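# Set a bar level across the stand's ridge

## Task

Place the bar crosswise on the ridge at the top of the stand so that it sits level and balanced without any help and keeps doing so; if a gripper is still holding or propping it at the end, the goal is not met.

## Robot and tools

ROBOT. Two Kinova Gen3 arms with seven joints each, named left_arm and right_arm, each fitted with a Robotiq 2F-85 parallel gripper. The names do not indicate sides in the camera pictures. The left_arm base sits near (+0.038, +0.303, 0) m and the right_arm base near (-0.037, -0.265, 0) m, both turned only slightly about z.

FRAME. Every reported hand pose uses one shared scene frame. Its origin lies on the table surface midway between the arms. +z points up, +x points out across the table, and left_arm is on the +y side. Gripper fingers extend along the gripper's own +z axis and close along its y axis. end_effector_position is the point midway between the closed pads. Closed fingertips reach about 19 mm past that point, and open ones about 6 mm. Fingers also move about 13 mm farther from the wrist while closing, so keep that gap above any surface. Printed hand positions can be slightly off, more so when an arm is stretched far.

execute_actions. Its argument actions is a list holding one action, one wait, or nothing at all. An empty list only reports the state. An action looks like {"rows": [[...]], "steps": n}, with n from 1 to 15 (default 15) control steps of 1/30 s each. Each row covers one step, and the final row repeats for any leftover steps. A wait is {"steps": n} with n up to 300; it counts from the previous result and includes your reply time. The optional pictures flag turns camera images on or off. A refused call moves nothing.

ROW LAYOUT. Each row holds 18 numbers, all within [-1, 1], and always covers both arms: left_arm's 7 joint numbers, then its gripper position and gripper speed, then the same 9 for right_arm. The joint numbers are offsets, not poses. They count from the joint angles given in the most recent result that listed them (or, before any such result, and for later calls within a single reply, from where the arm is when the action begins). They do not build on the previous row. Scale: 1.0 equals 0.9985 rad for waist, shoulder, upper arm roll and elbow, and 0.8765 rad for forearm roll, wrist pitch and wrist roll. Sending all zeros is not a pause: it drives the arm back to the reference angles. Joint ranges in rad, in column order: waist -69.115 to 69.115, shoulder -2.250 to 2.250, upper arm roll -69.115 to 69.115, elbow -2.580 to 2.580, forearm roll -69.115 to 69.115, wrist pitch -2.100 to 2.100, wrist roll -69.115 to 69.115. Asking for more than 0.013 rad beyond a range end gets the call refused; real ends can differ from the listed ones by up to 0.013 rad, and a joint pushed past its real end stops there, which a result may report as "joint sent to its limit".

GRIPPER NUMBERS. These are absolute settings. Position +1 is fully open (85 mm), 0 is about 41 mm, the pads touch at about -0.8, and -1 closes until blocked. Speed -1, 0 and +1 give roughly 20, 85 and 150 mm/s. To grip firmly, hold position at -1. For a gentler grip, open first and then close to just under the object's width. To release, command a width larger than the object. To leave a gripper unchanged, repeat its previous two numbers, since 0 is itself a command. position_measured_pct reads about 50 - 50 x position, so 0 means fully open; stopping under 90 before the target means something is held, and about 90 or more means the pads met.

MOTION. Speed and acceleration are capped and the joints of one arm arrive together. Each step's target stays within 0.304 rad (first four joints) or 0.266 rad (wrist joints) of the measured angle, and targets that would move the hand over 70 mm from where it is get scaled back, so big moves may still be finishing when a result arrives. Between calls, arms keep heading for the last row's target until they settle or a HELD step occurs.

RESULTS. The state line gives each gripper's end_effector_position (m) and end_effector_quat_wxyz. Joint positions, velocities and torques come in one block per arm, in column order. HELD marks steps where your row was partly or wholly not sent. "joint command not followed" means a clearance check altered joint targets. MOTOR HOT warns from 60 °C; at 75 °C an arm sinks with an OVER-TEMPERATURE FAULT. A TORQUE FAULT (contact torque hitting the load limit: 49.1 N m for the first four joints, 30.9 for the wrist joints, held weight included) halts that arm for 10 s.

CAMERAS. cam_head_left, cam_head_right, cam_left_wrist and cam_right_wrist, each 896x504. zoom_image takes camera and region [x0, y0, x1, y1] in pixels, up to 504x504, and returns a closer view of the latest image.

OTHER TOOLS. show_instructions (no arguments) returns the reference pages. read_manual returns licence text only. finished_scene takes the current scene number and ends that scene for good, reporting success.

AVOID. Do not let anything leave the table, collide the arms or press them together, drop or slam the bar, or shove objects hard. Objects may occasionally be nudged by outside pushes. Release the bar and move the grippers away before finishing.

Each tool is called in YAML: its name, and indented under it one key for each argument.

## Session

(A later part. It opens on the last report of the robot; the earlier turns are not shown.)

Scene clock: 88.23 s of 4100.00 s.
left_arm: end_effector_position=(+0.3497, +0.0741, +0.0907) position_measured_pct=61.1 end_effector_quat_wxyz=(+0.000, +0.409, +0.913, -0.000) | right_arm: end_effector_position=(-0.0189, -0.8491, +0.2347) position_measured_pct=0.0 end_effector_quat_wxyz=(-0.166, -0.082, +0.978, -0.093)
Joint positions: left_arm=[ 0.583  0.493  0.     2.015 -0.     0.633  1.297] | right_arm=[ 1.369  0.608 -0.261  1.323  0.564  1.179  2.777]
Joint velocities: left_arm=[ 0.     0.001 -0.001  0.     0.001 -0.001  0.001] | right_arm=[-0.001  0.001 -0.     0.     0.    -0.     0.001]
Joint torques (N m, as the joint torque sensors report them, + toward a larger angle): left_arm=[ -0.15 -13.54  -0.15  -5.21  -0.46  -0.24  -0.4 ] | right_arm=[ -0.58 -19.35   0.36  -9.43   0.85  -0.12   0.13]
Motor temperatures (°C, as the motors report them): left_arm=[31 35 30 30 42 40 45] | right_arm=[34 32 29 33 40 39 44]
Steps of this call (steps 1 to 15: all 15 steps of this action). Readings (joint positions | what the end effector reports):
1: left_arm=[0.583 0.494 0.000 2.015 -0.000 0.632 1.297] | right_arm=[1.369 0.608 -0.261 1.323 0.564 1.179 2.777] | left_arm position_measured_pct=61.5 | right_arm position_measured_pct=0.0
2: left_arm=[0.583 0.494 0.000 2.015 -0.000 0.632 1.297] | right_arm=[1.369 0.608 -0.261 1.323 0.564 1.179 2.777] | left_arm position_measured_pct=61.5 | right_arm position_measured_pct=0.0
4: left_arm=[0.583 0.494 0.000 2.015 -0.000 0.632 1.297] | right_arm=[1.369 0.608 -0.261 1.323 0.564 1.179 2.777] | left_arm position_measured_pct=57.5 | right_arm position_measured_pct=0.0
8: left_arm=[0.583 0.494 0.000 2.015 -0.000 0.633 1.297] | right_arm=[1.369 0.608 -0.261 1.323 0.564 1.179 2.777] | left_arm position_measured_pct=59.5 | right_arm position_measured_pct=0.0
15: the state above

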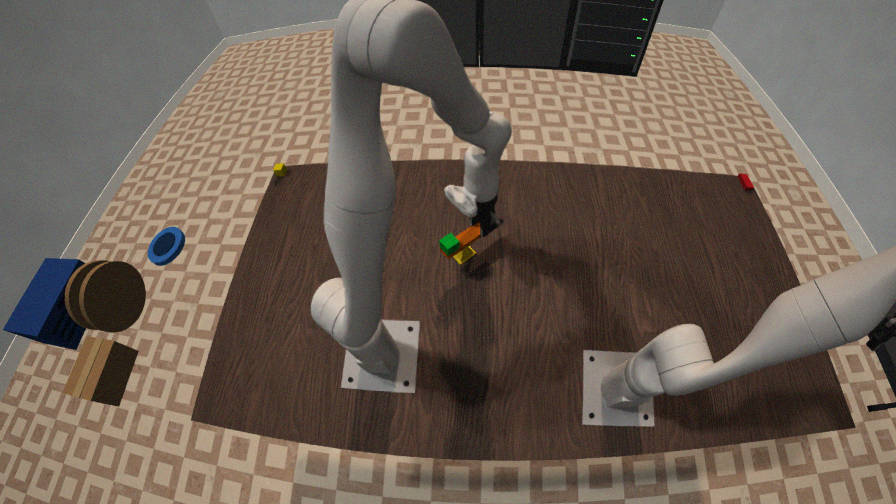

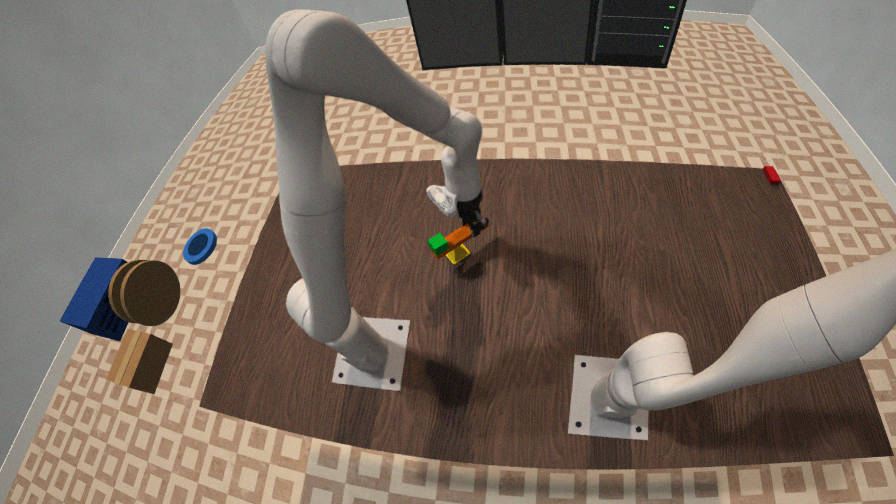

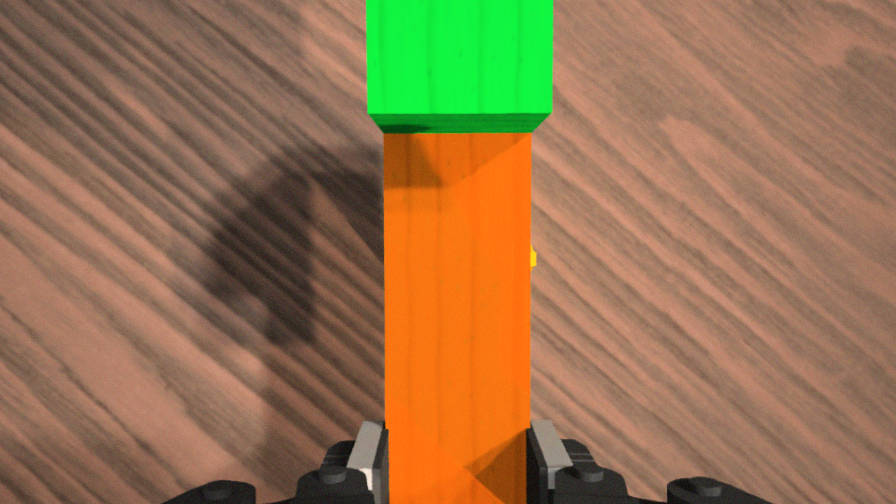

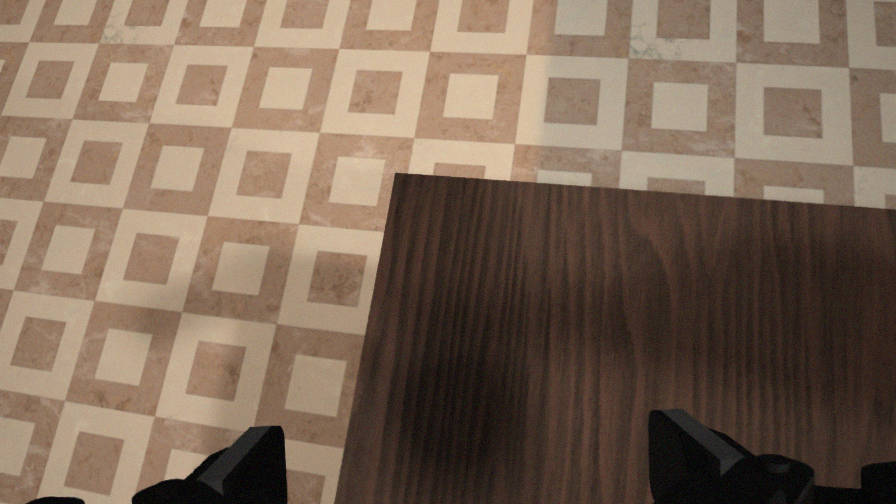

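execute_actions:
  actions:
    - {"rows":[[0,-0.002,0,0,0,0,0,-1,0,0,0,0,0,0,0,0,1,0],[0,-0.002,0,0,0,0,0,-1,0,0,0,0,0,0,0,0,1,0],[0,-0.002,0,0,0,0,0,-1,0,0,0,0,0,0,0,0,1,0],[0,0.0038,0,-0.0098,0,0.007,0,-1,0,0,0,0,0,0,0,0,1,0]]}
  pictures: false

execute_actions:
  actions:
    - {"rows":[[0,0,0,0,0,0,0,-0.12,0,0,0,0,0,0,0,0,1,0],[0,0,0,0,0,0,0,-0.12,0,0,0,0,0,0,0,0,1,0],[0,0,0,0,0,0,0,-0.12,0,0,0,0,0,0,0,0,1,0],[0,0,0,0,0,0,0,-0.12,0,0,0,0,0,0,0,0,1,0],[0,0,0,0,0,0,0,-0.12,0,0,0,0,0,0,0,0,1,0],[0,0,0,0,0,0,0,-1,0,0,0,0,0,0,0,0,1,0]]}

Scene clock: 95.03 s of 4100.00 s.
left_arm: end_effector_position=(+0.3521, +0.0725, +0.0911) position_measured_pct=61.1 end_effector_quat_wxyz=(+0.000, +0.409, +0.913, -0.000) | right_arm: end_effector_position=(-0.0189, -0.8491, +0.2347) position_measured_pct=0.0 end_effector_quat_wxyz=(-0.166, -0.082, +0.978, -0.093)
Joint positions: left_arm=[ 0.583  0.497  0.     2.006 -0.     0.639  1.297] | right_arm=[ 1.369  0.608 -0.261  1.323  0.564  1.179  2.777]
Joint velocities: left_arm=[-0.001  0.001 -0.    -0.    -0.     0.     0.001] | right_arm=[-0.  0. -0.  0. -0.  0. -0.]
Joint torques (N m, as the joint torque sensors report them, + toward a larger angle): left_arm=[ -0.4  -15.08   0.05  -4.73  -0.58   0.09  -0.16] | right_arm=[ -0.56 -19.27  -0.2   -9.28   0.79  -0.07   0.04]
Motor temperatures (°C, as the motors report them): left_arm=[31 35 30 30 42 40 45] | right_arm=[34 32 29 33 40 39 44]
Steps of this call (steps 1 to 15: the robot went on to your last target; steps 16 to 90: nothing new was sent; then 3.30 s passed at rest; steps 91 to 105: all 15 steps of this action). Readings (joint positions | what the end effector reports):
91: left_arm=[0.583 0.493 0.000 2.015 -0.000 0.633 1.297] | right_arm=[1.369 0.608 -0.261 1.323 0.564 1.179 2.777] | left_arm position_measured_pct=61.1 | right_arm position_measured_pct=0.0
92: left_arm=[0.583 0.492 0.000 2.015 -0.000 0.633 1.297] | right_arm=[1.369 0.608 -0.261 1.323 0.564 1.179 2.777] | left_arm position_measured_pct=61.1 | right_arm position_measured_pct=0.0
94: left_arm=[0.583 0.492 0.000 2.015 -0.000 0.633 1.297] | right_arm=[1.369 0.608 -0.261 1.323 0.564 1.179 2.777] | left_arm position_measured_pct=61.1 | right_arm position_measured_pct=0.0
98: left_arm=[0.583 0.496 0.000 2.007 -0.000 0.638 1.297] | right_arm=[1.369 0.608 -0.261 1.323 0.564 1.179 2.777] | left_arm position_measured_pct=61.1 | right_arm position_measured_pct=0.0
105: the state above

Scene clock: 95.53 s of 4100.00 s.
left_arm: end_effector_position=(+0.3522, +0.0725, +0.0915) position_measured_pct=61.1 end_effector_quat_wxyz=(+0.000, +0.409, +0.913, -0.000) | right_arm: end_effector_position=(-0.0189, -0.8491, +0.2347) position_measured_pct=0.0 end_effector_quat_wxyz=(-0.166, -0.082, +0.978, -0.093)
Joint positions: left_arm=[ 0.583  0.496  0.     2.005 -0.     0.639  1.297] | right_arm=[ 1.369  0.608 -0.261  1.323  0.564  1.179  2.777]
Joint velocities: left_arm=[ 0.001 -0.     0.     0.    -0.    -0.     0.   ] | right_arm=[-0.  0.  0.  0. -0.  0.  0.]
Joint torques (N m, as the joint torque sensors report them, + toward a larger angle): left_arm=[ -0.06 -13.56  -0.08  -4.71  -0.47  -0.42  -0.34] | right_arm=[ -0.53 -19.41   0.14  -9.26   0.93  -0.24   0.09]
Motor temperatures (°C, as the motors report them): left_arm=[31 35 30 30 42 40 45] | right_arm=[34 32 29 33 40 39 44]
Steps of this call (steps 1 to 15: all 15 steps of this action). Readings (joint positions | what the end effector reports):
1: left_arm=[0.583 0.497 0.000 2.006 -0.000 0.639 1.297] | right_arm=[1.369 0.608 -0.261 1.323 0.564 1.179 2.777] | left_arm position_measured_pct=61.1 | right_arm position_measured_pct=0.0
2: left_arm=[0.583 0.497 0.000 2.006 -0.000 0.639 1.297] | right_arm=[1.369 0.608 -0.261 1.323 0.564 1.179 2.777] | left_arm position_measured_pct=61.1 | right_arm position_measured_pct=0.0
4: left_arm=[0.583 0.497 0.000 2.006 -0.000 0.639 1.297] | right_arm=[1.369 0.608 -0.261 1.323 0.564 1.179 2.777] | left_arm position_measured_pct=57.5 | right_arm position_measured_pct=0.0
8: left_arm=[0.583 0.496 0.000 2.005 -0.000 0.639 1.297] | right_arm=[1.369 0.608 -0.261 1.323 0.564 1.179 2.777] | left_arm position_measured_pct=58.3 | right_arm position_measured_pct=0.0
15: the state above

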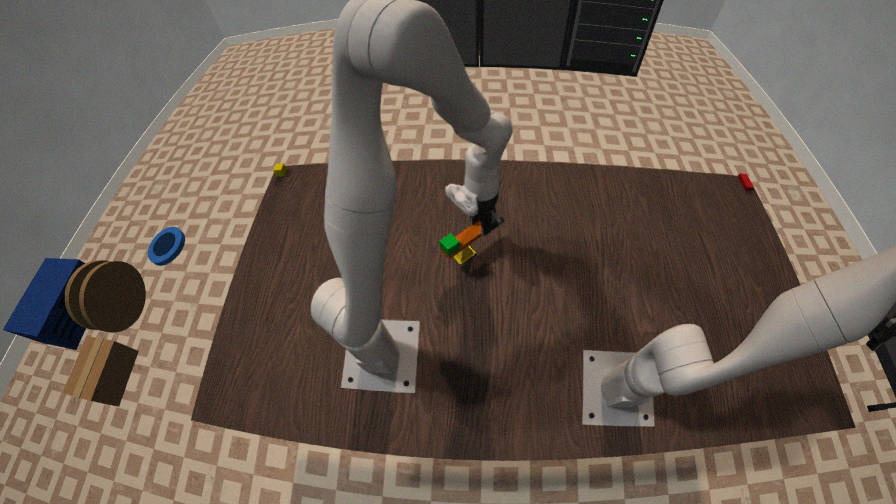

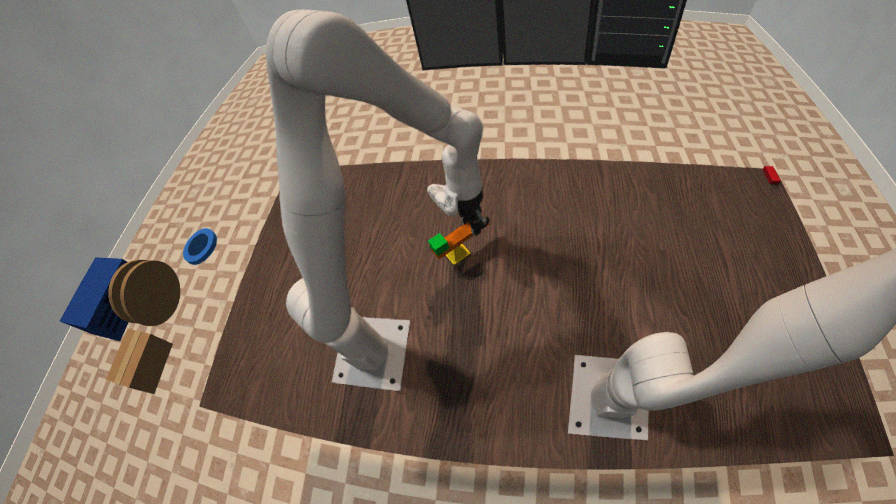

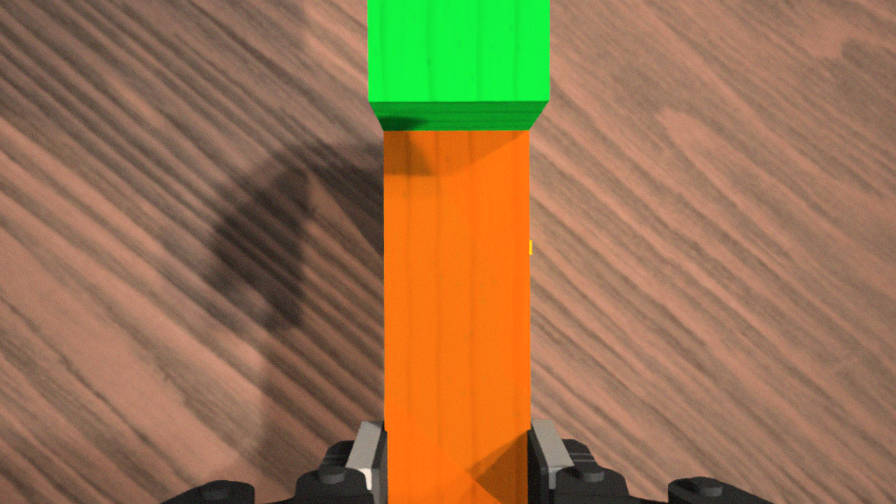

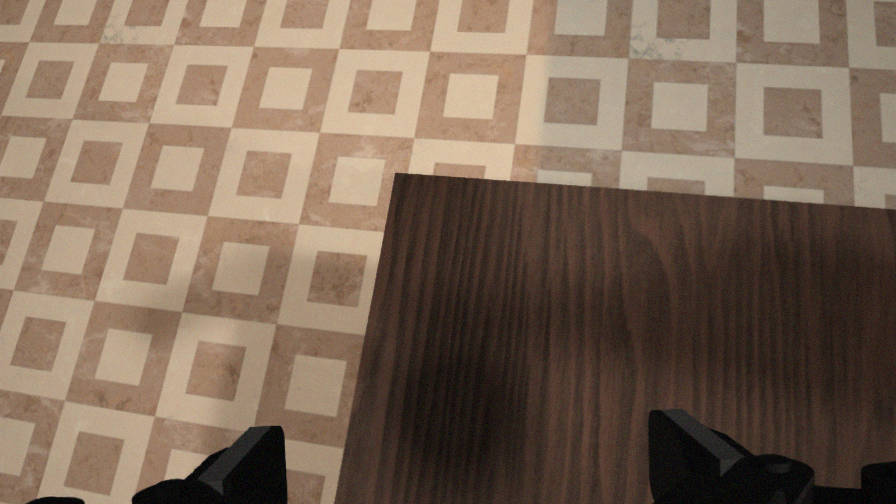

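execute_actions:
  actions:
    - {"rows":[[0,-0.002,0,0,0,0,0,-1,0,0,0,0,0,0,0,0,1,0],[0,-0.002,0,0,0,0,0,-1,0,0,0,0,0,0,0,0,1,0],[0,-0.002,0,0,0,0,0,-1,0,0,0,0,0,0,0,0,1,0],[0,0.0014,0,-0.0045,0,0.0035,0,-1,0,0,0,0,0,0,0,0,1,0]]}
  pictures: false

execute_actions:
  actions:
    - {"rows":[[0,0,0,0,0,0,0,-0.12,0,0,0,0,0,0,0,0,1,0],[0,0,0,0,0,0,0,-0.12,0,0,0,0,0,0,0,0,1,0],[0,0,0,0,0,0,0,-0.12,0,0,0,0,0,0,0,0,1,0],[0,0,0,0,0,0,0,-0.12,0,0,0,0,0,0,0,0,1,0],[0,0,0,0,0,0,0,-0.12,0,0,0,0,0,0,0,0,1,0],[0,0,0,0,0,0,0,-1,0,0,0,0,0,0,0,0,1,0]]}

execute_actions:
  actions:
    - {"rows":[[0,0,0,0,0,0,0,-0.12,0,0,0,0,0,0,0,0,1,0],[0,0,0,0,0,0,0,-0.12,0,0,0,0,0,0,0,0,1,0],[0,0,0,0,0,0,0,-0.12,0,0,0,0,0,0,0,0,1,0],[0,0,0,0,0,0,0,-0.12,0,0,0,0,0,0,0,0,1,0],[0,0,0,0,0,0,0,-0.12,0,0,0,0,0,0,0,0,1,0],[0,0,0,0,0,0,0,-0.12,0,0,0,0,0,0,0,0,1,0],[0,0,0,0,0,0,0,-1,0,0,0,0,0,0,0,0,1,0]]}

Scene clock: 101.63 s of 4100.00 s.
left_arm: end_effector_position=(+0.3532, +0.0719, +0.0918) position_measured_pct=61.1 end_effector_quat_wxyz=(+0.000, +0.409, +0.913, -0.000) | right_arm: end_effector_position=(-0.0189, -0.8491, +0.2347) position_measured_pct=0.0 end_effector_quat_wxyz=(-0.166, -0.082, +0.978, -0.093)
Joint positions: left_arm=[ 0.583  0.497  0.     2.001 -0.     0.643  1.297] | right_arm=[ 1.369  0.608 -0.261  1.323  0.564  1.179  2.777]
Joint velocities: left_arm=[-0.  0.  0.  0. -0.  0.  0.] | right_arm=[ 0.    -0.001  0.     0.     0.     0.     0.001]
Joint torques (N m, as the joint torque sensors report them, + toward a larger angle): left_arm=[ -0.13 -14.61  -0.17  -4.73  -0.57  -0.13  -0.24] | right_arm=[ -0.53 -19.18  -0.01  -9.44   0.78  -0.19   0.07]
Motor temperatures (°C, as the motors report them): left_arm=[31 35 30 30 42 40 45] | right_arm=[34 32 29 33 40 39 44]
Steps of this call (steps 1 to 15: the robot went on to your last target; steps 16 to 90: nothing new was sent; then 2.60 s passed at rest; steps 91 to 105: all 15 steps of this action). Readings (joint positions | what the end effector reports):
91: left_arm=[0.583 0.495 0.000 2.005 -0.000 0.639 1.297] | right_arm=[1.369 0.608 -0.261 1.323 0.564 1.179 2.777] | left_arm position_measured_pct=61.1 | right_arm position_measured_pct=0.0
92: left_arm=[0.583 0.495 0.000 2.006 -0.000 0.640 1.297] | right_arm=[1.369 0.608 -0.261 1.323 0.564 1.179 2.777] | left_arm position_measured_pct=61.1 | right_arm position_measured_pct=0.0
94: left_arm=[0.583 0.495 0.000 2.005 -0.000 0.640 1.297] | right_arm=[1.369 0.608 -0.261 1.323 0.564 1.179 2.777] | left_arm position_measured_pct=61.1 | right_arm position_measured_pct=0.0
98: left_arm=[0.583 0.497 0.000 2.002 -0.000 0.642 1.297] | right_arm=[1.369 0.608 -0.261 1.323 0.564 1.179 2.777] | left_arm position_measured_pct=61.1 | right_arm position_measured_pct=0.0
105: the state above

Scene clock: 102.13 s of 4100.00 s.
left_arm: end_effector_position=(+0.3532, +0.0718, +0.0921) position_measured_pct=61.1 end_effector_quat_wxyz=(+0.000, +0.409, +0.913, -0.000) | right_arm: end_effector_position=(-0.0189, -0.8491, +0.2347) position_measured_pct=0.0 end_effector_quat_wxyz=(-0.166, -0.082, +0.978, -0.093)
Joint positions: left_arm=[ 0.583  0.496  0.     2.001 -0.     0.643  1.297] | right_arm=[ 1.369  0.608 -0.261  1.323  0.564  1.179  2.777]
Joint velocities: left_arm=[-0.    -0.     0.    -0.    -0.001 -0.     0.   ] | right_arm=[-0.     0.001 -0.    -0.    -0.    -0.     0.002]
Joint torques (N m, as the joint torque sensors report them, + toward a larger angle): left_arm=[ -0.48 -14.3    0.3   -5.47  -0.56  -0.26   0.02] | right_arm=[ -0.69 -19.07   0.32  -9.28   0.82  -0.26   0.2 ]
Motor temperatures (°C, as the motors report them): left_arm=[31 35 30 30 42 40 45] | right_arm=[34 32 29 33 40 39 44]
Steps of this call (steps 1 to 15: all 15 steps of this action). Readings (joint positions | what the end effector reports):
1: left_arm=[0.583 0.497 0.000 2.001 -0.000 0.643 1.297] | right_arm=[1.369 0.608 -0.261 1.323 0.564 1.179 2.777] | left_arm position_measured_pct=61.1 | right_arm position_measured_pct=0.0
2: left_arm=[0.583 0.497 0.000 2.001 -0.000 0.643 1.297] | right_arm=[1.369 0.608 -0.261 1.323 0.564 1.179 2.777] | left_arm position_measured_pct=61.1 | right_arm position_measured_pct=0.0
4: left_arm=[0.583 0.497 0.000 2.001 -0.000 0.643 1.297] | right_arm=[1.369 0.608 -0.261 1.323 0.564 1.179 2.777] | left_arm position_measured_pct=57.5 | right_arm position_measured_pct=0.0
8: left_arm=[0.583 0.497 0.000 2.001 -0.000 0.643 1.297] | right_arm=[1.369 0.608 -0.261 1.323 0.564 1.179 2.777] | left_arm position_measured_pct=58.3 | right_arm position_measured_pct=0.0
15: the state above

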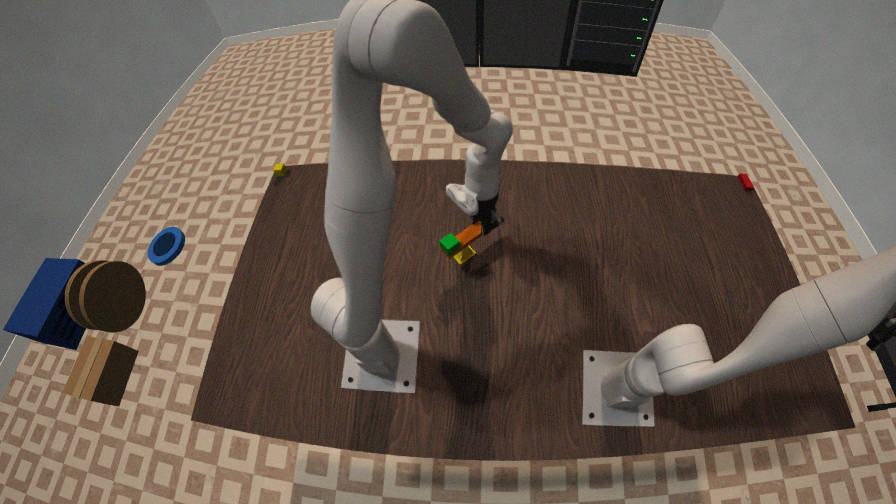

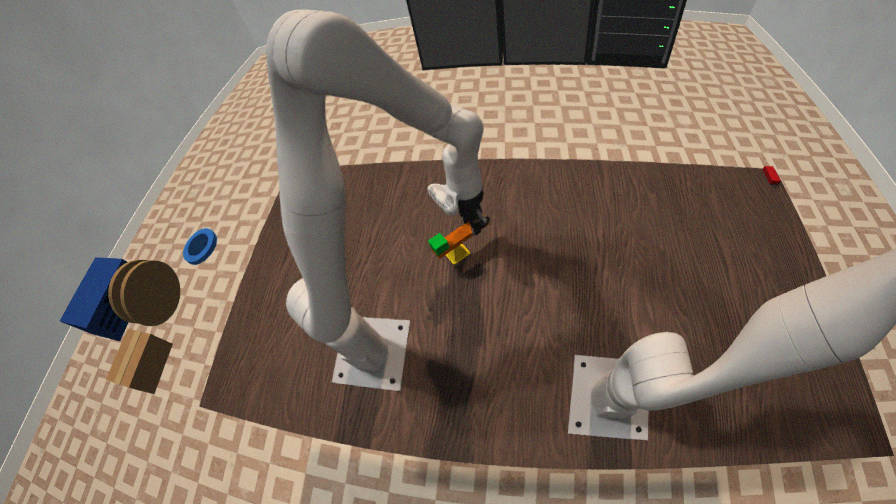

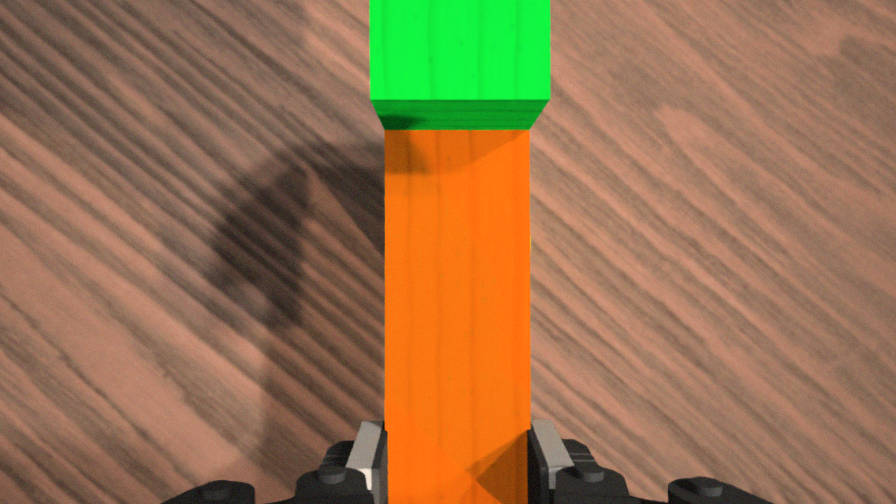

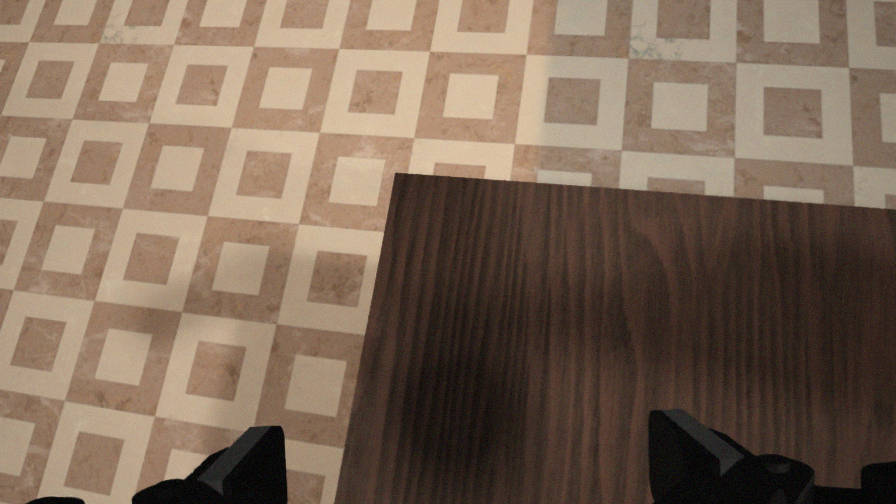

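Scene clock: 102.63 s of 4100.00 s.
left_arm: end_effector_position=(+0.3533, +0.0718, +0.0925) position_measured_pct=60.7 end_effector_quat_wxyz=(+0.001, +0.409, +0.913, -0.000) | right_arm: end_effector_position=(-0.0189, -0.8491, +0.2347) position_measured_pct=0.0 end_effector_quat_wxyz=(-0.166, -0.082, +0.978, -0.093)
Joint positions: left_arm=[ 0.583  0.496  0.     2.001 -0.     0.644  1.297] | right_arm=[ 1.369  0.608 -0.261  1.323  0.564  1.179  2.777]
Joint velocities: left_arm=[-0.    -0.    -0.001  0.    -0.    -0.001 -0.   ] | right_arm=[-0.001  0.001  0.001  0.    -0.     0.     0.   ]
Joint torques (N m, as the joint torque sensors report them, + toward a larger angle): left_arm=[ -0.21 -13.71   0.28  -5.35  -0.37  -0.45  -0.28] | right_arm=[ -0.33 -19.2    0.08  -9.43   0.78  -0.29   0.05]
Motor temperatures (°C, as the motors report them): left_arm=[31 35 30 30 42 40 45] | right_arm=[34 32 29 33 40 39 44]
Steps of this call (steps 1 to 15: all 15 steps of this action). Readings (joint positions | what the end effector reports):
1: left_arm=[0.583 0.496 0.000 2.001 -0.000 0.643 1.297] | right_arm=[1.369 0.608 -0.261 1.323 0.564 1.179 2.777] | left_arm position_measured_pct=61.1 | right_arm position_measured_pct=0.0
2: left_arm=[0.583 0.496 0.000 2.001 -0.000 0.643 1.297] | right_arm=[1.369 0.608 -0.261 1.323 0.564 1.179 2.777] | left_arm position_measured_pct=61.1 | right_arm position_measured_pct=0.0
4: left_arm=[0.583 0.496 0.000 2.001 -0.000 0.643 1.297] | right_arm=[1.369 0.608 -0.261 1.323 0.564 1.179 2.777] | left_arm position_measured_pct=57.5 | right_arm position_measured_pct=0.0
8: left_arm=[0.583 0.496 0.000 2.001 -0.000 0.643 1.297] | right_arm=[1.369 0.608 -0.261 1.323 0.564 1.179 2.777] | left_arm position_measured_pct=56.7 | right_arm position_measured_pct=0.0
15: the state above

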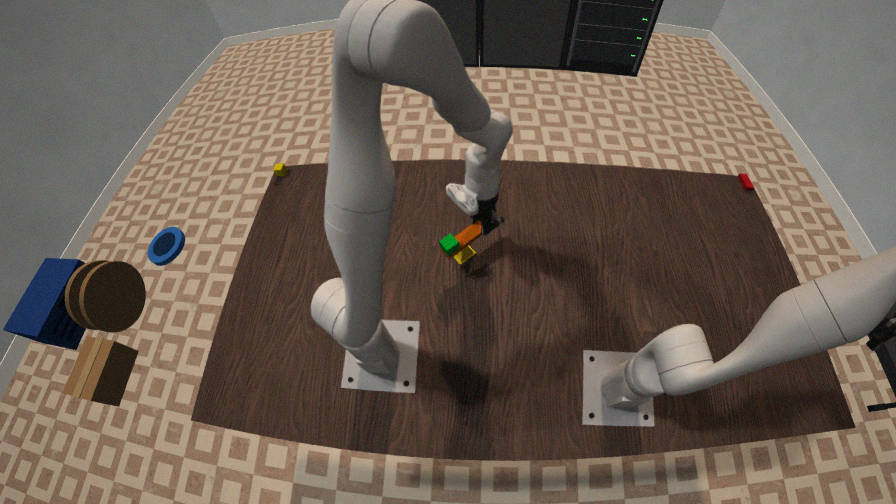

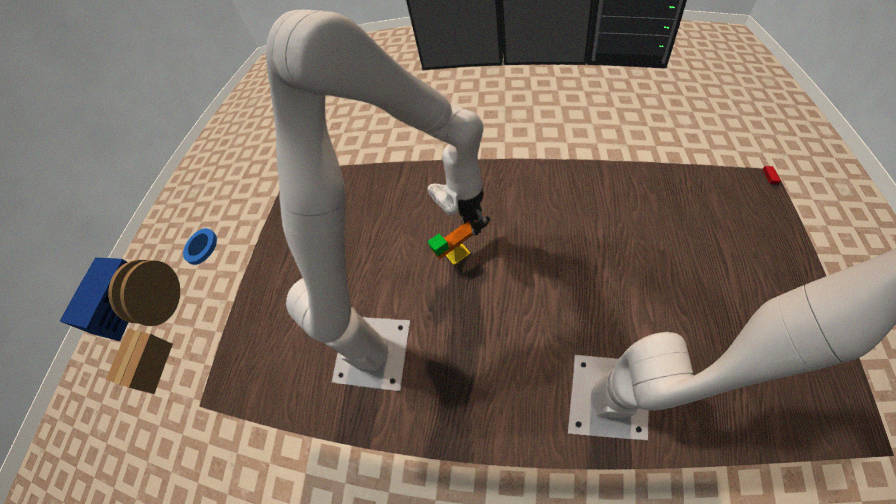

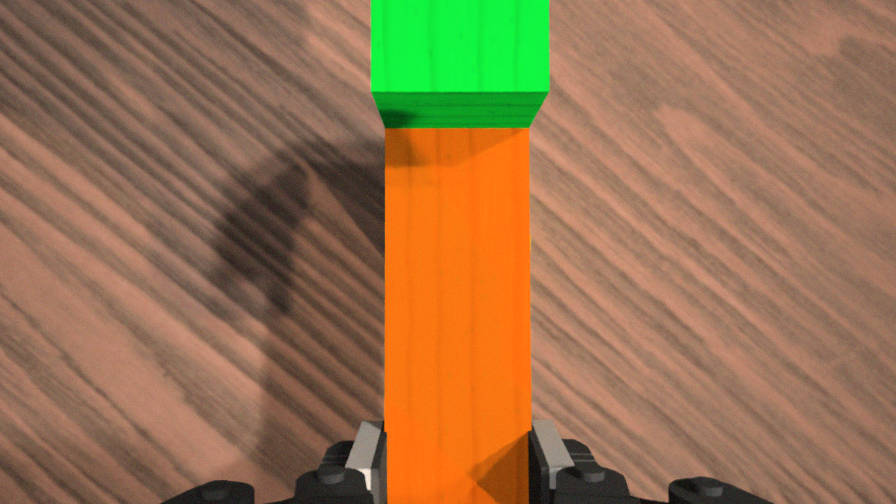

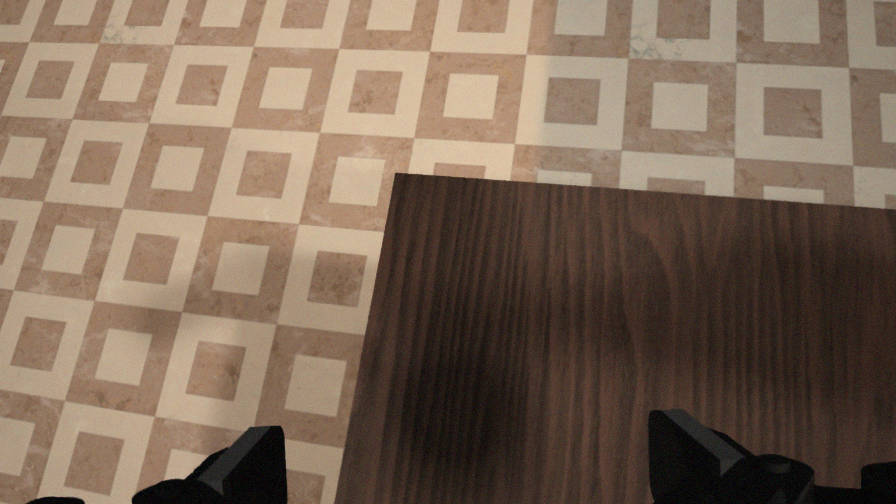

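execute_actions:
  actions:
    - {"rows":[[0,0.017,0,-0.034,0,0.05,0,-1,0,0,0,0,0,0,0,0,1,0],[0,0.017,0,-0.034,0,0.05,0,-1,0,0,0,0,0,0,0,0,1,0],[0,0.017,0,-0.034,0,0.05,0,-1,0,0,0,0,0,0,0,0,1,0],[0,0.017,0,-0.034,0,0.05,0,-1,0,0,0,0,0,0,0,0,1,0],[0,0.017,0,-0.034,0,0.05,0,-1,0,0,0,0,0,0,0,0,1,0],[0,0.038,0,-0.0683,0,0.099,0,-1,0,0,0,0,0,0,0,0,1,0],[0,0.038,0,-0.0683,0,0.099,0,-1,0,0,0,0,0,0,0,0,1,0],[0,0.038,0,-0.0683,0,0.099,0,-1,0,0,0,0,0,0,0,0,1,0],[0,0.038,0,-0.0683,0,0.099,0,-1,0,0,0,0,0,0,0,0,1,0],[0,0.038,0,-0.0683,0,0.099,0,-1,0,0,0,0,0,0,0,0,1,0],[0,0.038,0,-0.0683,0,0.099,0,-1,0,0,0,0,0,0,0,0,1,0],[0,0.0415,0,-0.0683,0,0.099,0,-1,0,0,0,0,0,0,0,0,1,0]]}
  pictures: false

execute_actions:
  actions:
    - {"steps":15}
  pictures: false

execute_actions:
  actions:
    - {"rows":[[0,0,0,0,0,0,0,-0.12,0,0,0,0,0,0,0,0,1,0],[0,0,0,0,0,0,0,-0.12,0,0,0,0,0,0,0,0,1,0],[0,0,0,0,0,0,0,-0.12,0,0,0,0,0,0,0,0,1,0],[0,0,0,0,0,0,0,-0.12,0,0,0,0,0,0,0,0,1,0],[0,0,0,0,0,0,0,-0.12,0,0,0,0,0,0,0,0,1,0],[0,0,0,0,0,0,0,-0.12,0,0,0,0,0,0,0,0,1,0],[0,0,0,0,0,0,0,-1,0,0,0,0,0,0,0,0,1,0]]}

Scene clock: 112.10 s of 4100.00 s.
left_arm: end_effector_position=(+0.3561, +0.0700, +0.0902) position_measured_pct=60.7 end_effector_quat_wxyz=(-0.028, +0.409, +0.912, +0.004) | right_arm: end_effector_position=(-0.0189, -0.8491, +0.2347) position_measured_pct=0.0 end_effector_quat_wxyz=(-0.166, -0.082, +0.978, -0.093)
Joint positions: left_arm=[ 0.583  0.535  0.     1.933 -0.     0.73   1.297] | right_arm=[ 1.369  0.608 -0.261  1.323  0.564  1.179  2.777]
Joint velocities: left_arm=[-0.     0.019 -0.001 -0.008  0.001  0.01   0.   ] | right_arm=[-0. -0.  0. -0. -0.  0.  0.]
Joint torques (N m, as the joint torque sensors report them, + toward a larger angle): left_arm=[ -0.48 -15.48   0.01  -5.59  -0.29   0.39  -0.14] | right_arm=[ -0.63 -19.02   0.12  -9.32   0.97  -0.03   0.04]
Motor temperatures (°C, as the motors report them): left_arm=[31 35 30 30 42 40 45] | right_arm=[34 33 29 33 40 39 44]
Steps of this call (steps 1 to 15: the robot went on to your last target; steps 16 to 90: nothing new was sent; then 5.97 s passed at rest; steps 91 to 105: all 15 steps of this action). Readings (joint positions | what the end effector reports):
91: left_arm=[0.583 0.496 0.000 2.000 -0.000 0.645 1.297] | right_arm=[1.369 0.608 -0.261 1.323 0.564 1.179 2.777] | left_arm position_measured_pct=60.7 | right_arm position_measured_pct=0.0
92: left_arm=[0.584 0.499 0.000 1.995 -0.000 0.651 1.297] | right_arm=[1.369 0.608 -0.261 1.323 0.564 1.179 2.777] | left_arm position_measured_pct=60.7 | right_arm position_measured_pct=0.0
94: left_arm=[0.584 0.507 0.000 1.979 -0.000 0.672 1.298] | right_arm=[1.369 0.608 -0.261 1.323 0.564 1.179 2.777] | left_arm position_measured_pct=60.7 | right_arm position_measured_pct=0.0
98: left_arm=[0.584 0.522 0.000 1.953 -0.000 0.704 1.297] | right_arm=[1.369 0.608 -0.261 1.323 0.564 1.179 2.777] | left_arm position_measured_pct=60.7 | right_arm position_measured_pct=0.0
105: the state above

Scene clock: 112.60 s of 4100.00 s.
left_arm: end_effector_position=(+0.3560, +0.0700, +0.0897) position_measured_pct=60.7 end_effector_quat_wxyz=(-0.029, +0.409, +0.912, +0.004) | right_arm: end_effector_position=(-0.0189, -0.8491, +0.2347) position_measured_pct=0.0 end_effector_quat_wxyz=(-0.166, -0.082, +0.978, -0.093)
Joint positions: left_arm=[ 0.584  0.537  0.     1.932 -0.     0.731  1.298] | right_arm=[ 1.369  0.608 -0.261  1.323  0.564  1.179  2.777]
Joint velocities: left_arm=[-0.001 -0.     0.     0.     0.    -0.     0.   ] | right_arm=[ 0.     0.002  0.    -0.     0.    -0.     0.   ]
Joint torques (N m, as the joint torque sensors report them, + toward a larger angle): left_arm=[  0.06 -14.53  -0.05  -5.    -0.49   0.05  -0.27] | right_arm=[ -0.37 -19.2    0.03  -9.25   0.75  -0.21  -0.1 ]
Motor temperatures (°C, as the motors report them): left_arm=[31 35 30 30 42 40 45] | right_arm=[34 33 29 33 40 39 44]
Steps of this call (steps 1 to 15: the robot went on to your last target). Readings (joint positions | what the end effector reports):
1: left_arm=[0.583 0.536 0.000 1.933 -0.000 0.730 1.297] | right_arm=[1.369 0.608 -0.261 1.323 0.564 1.179 2.777] | left_arm position_measured_pct=60.7 | right_arm position_measured_pct=0.0
2: left_arm=[0.583 0.536 0.000 1.933 -0.000 0.730 1.297] | right_arm=[1.369 0.608 -0.261 1.323 0.564 1.179 2.777] | left_arm position_measured_pct=60.7 | right_arm position_measured_pct=0.0
4: left_arm=[0.583 0.536 0.000 1.933 -0.000 0.731 1.297] | right_arm=[1.369 0.608 -0.261 1.323 0.564 1.179 2.777] | left_arm position_measured_pct=60.7 | right_arm position_measured_pct=0.0
8: left_arm=[0.584 0.537 0.000 1.933 -0.000 0.731 1.297] | right_arm=[1.369 0.608 -0.261 1.323 0.564 1.179 2.777] | left_arm position_measured_pct=60.7 | right_arm position_measured_pct=0.0
15: the state above
All arms were judged still, so your last target was given up. Only a new action makes them travel on or press farther. Fingers that are still opening or closing keep moving.

Scene clock: 113.10 s of 4100.00 s.
left_arm: end_effector_position=(+0.3561, +0.0700, +0.0900) position_measured_pct=61.1 end_effector_quat_wxyz=(-0.029, +0.409, +0.912, +0.004) | right_arm: end_effector_position=(-0.0189, -0.8491, +0.2347) position_measured_pct=0.0 end_effector_quat_wxyz=(-0.166, -0.082, +0.978, -0.093)
Joint positions: left_arm=[ 0.584  0.536  0.     1.932 -0.     0.731  1.298] | right_arm=[ 1.369  0.608 -0.261  1.323  0.564  1.179  2.777]
Joint velocities: left_arm=[ 0.    -0.001 -0.001  0.001 -0.    -0.     0.   ] | right_arm=[-0.     0.001 -0.    -0.    -0.     0.     0.002]
Joint torques (N m, as the joint torque sensors report them, + toward a larger angle): left_arm=[ -0.1  -14.56   0.03  -5.36  -0.33   0.04  -0.27] | right_arm=[ -0.36 -19.18   0.22  -9.15   0.77  -0.15   0.05]
Motor temperatures (°C, as the motors report them): left_arm=[31 35 30 30 42 40 45] | right_arm=[34 33 29 33 40 39 44]
Steps of this call (steps 1 to 15: all 15 steps of this action). Readings (joint positions | what the end effector reports):
1: left_arm=[0.584 0.537 0.000 1.932 -0.000 0.731 1.298] | right_arm=[1.369 0.608 -0.261 1.323 0.564 1.179 2.777] | left_arm position_measured_pct=60.7 | right_arm position_measured_pct=0.0
2: left_arm=[0.584 0.537 0.000 1.932 -0.000 0.731 1.298] | right_arm=[1.369 0.608 -0.261 1.323 0.564 1.179 2.777] | left_arm position_measured_pct=60.7 | right_arm position_measured_pct=0.0
4: left_arm=[0.584 0.537 0.000 1.933 -0.000 0.731 1.297] | right_arm=[1.369 0.608 -0.261 1.323 0.564 1.179 2.777] | left_arm position_measured_pct=57.5 | right_arm position_measured_pct=0.0
8: left_arm=[0.584 0.537 0.000 1.932 -0.000 0.731 1.297] | right_arm=[1.369 0.608 -0.261 1.323 0.564 1.179 2.777] | left_arm position_measured_pct=56.7 | right_arm position_measured_pct=0.0
15: the state above

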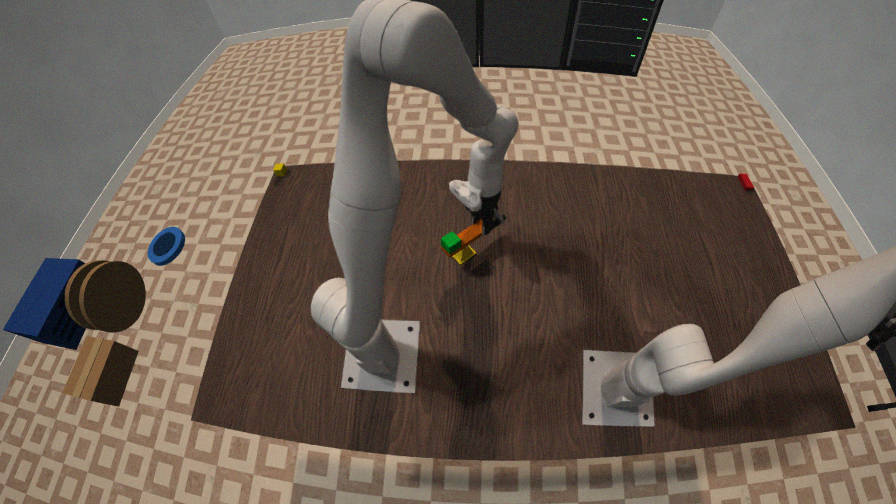

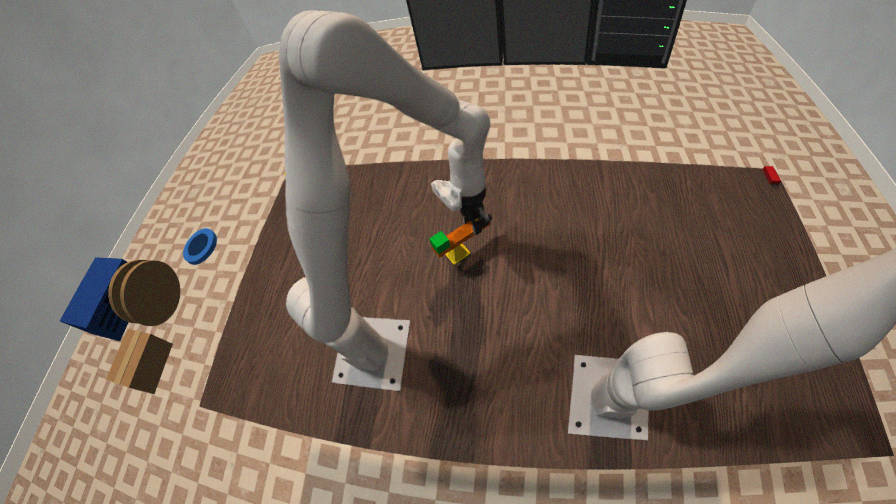

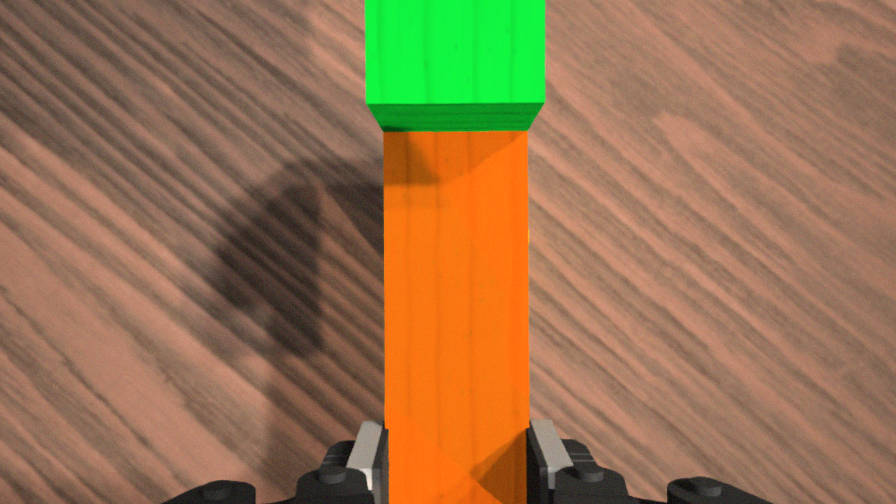

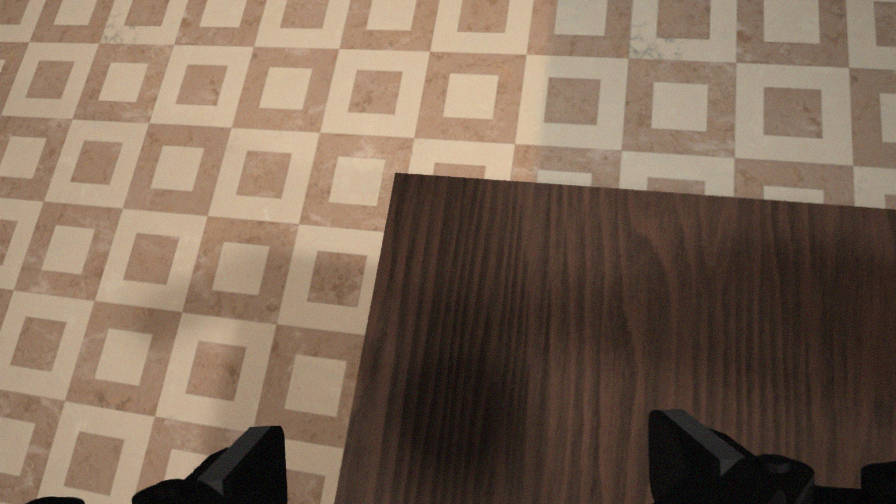

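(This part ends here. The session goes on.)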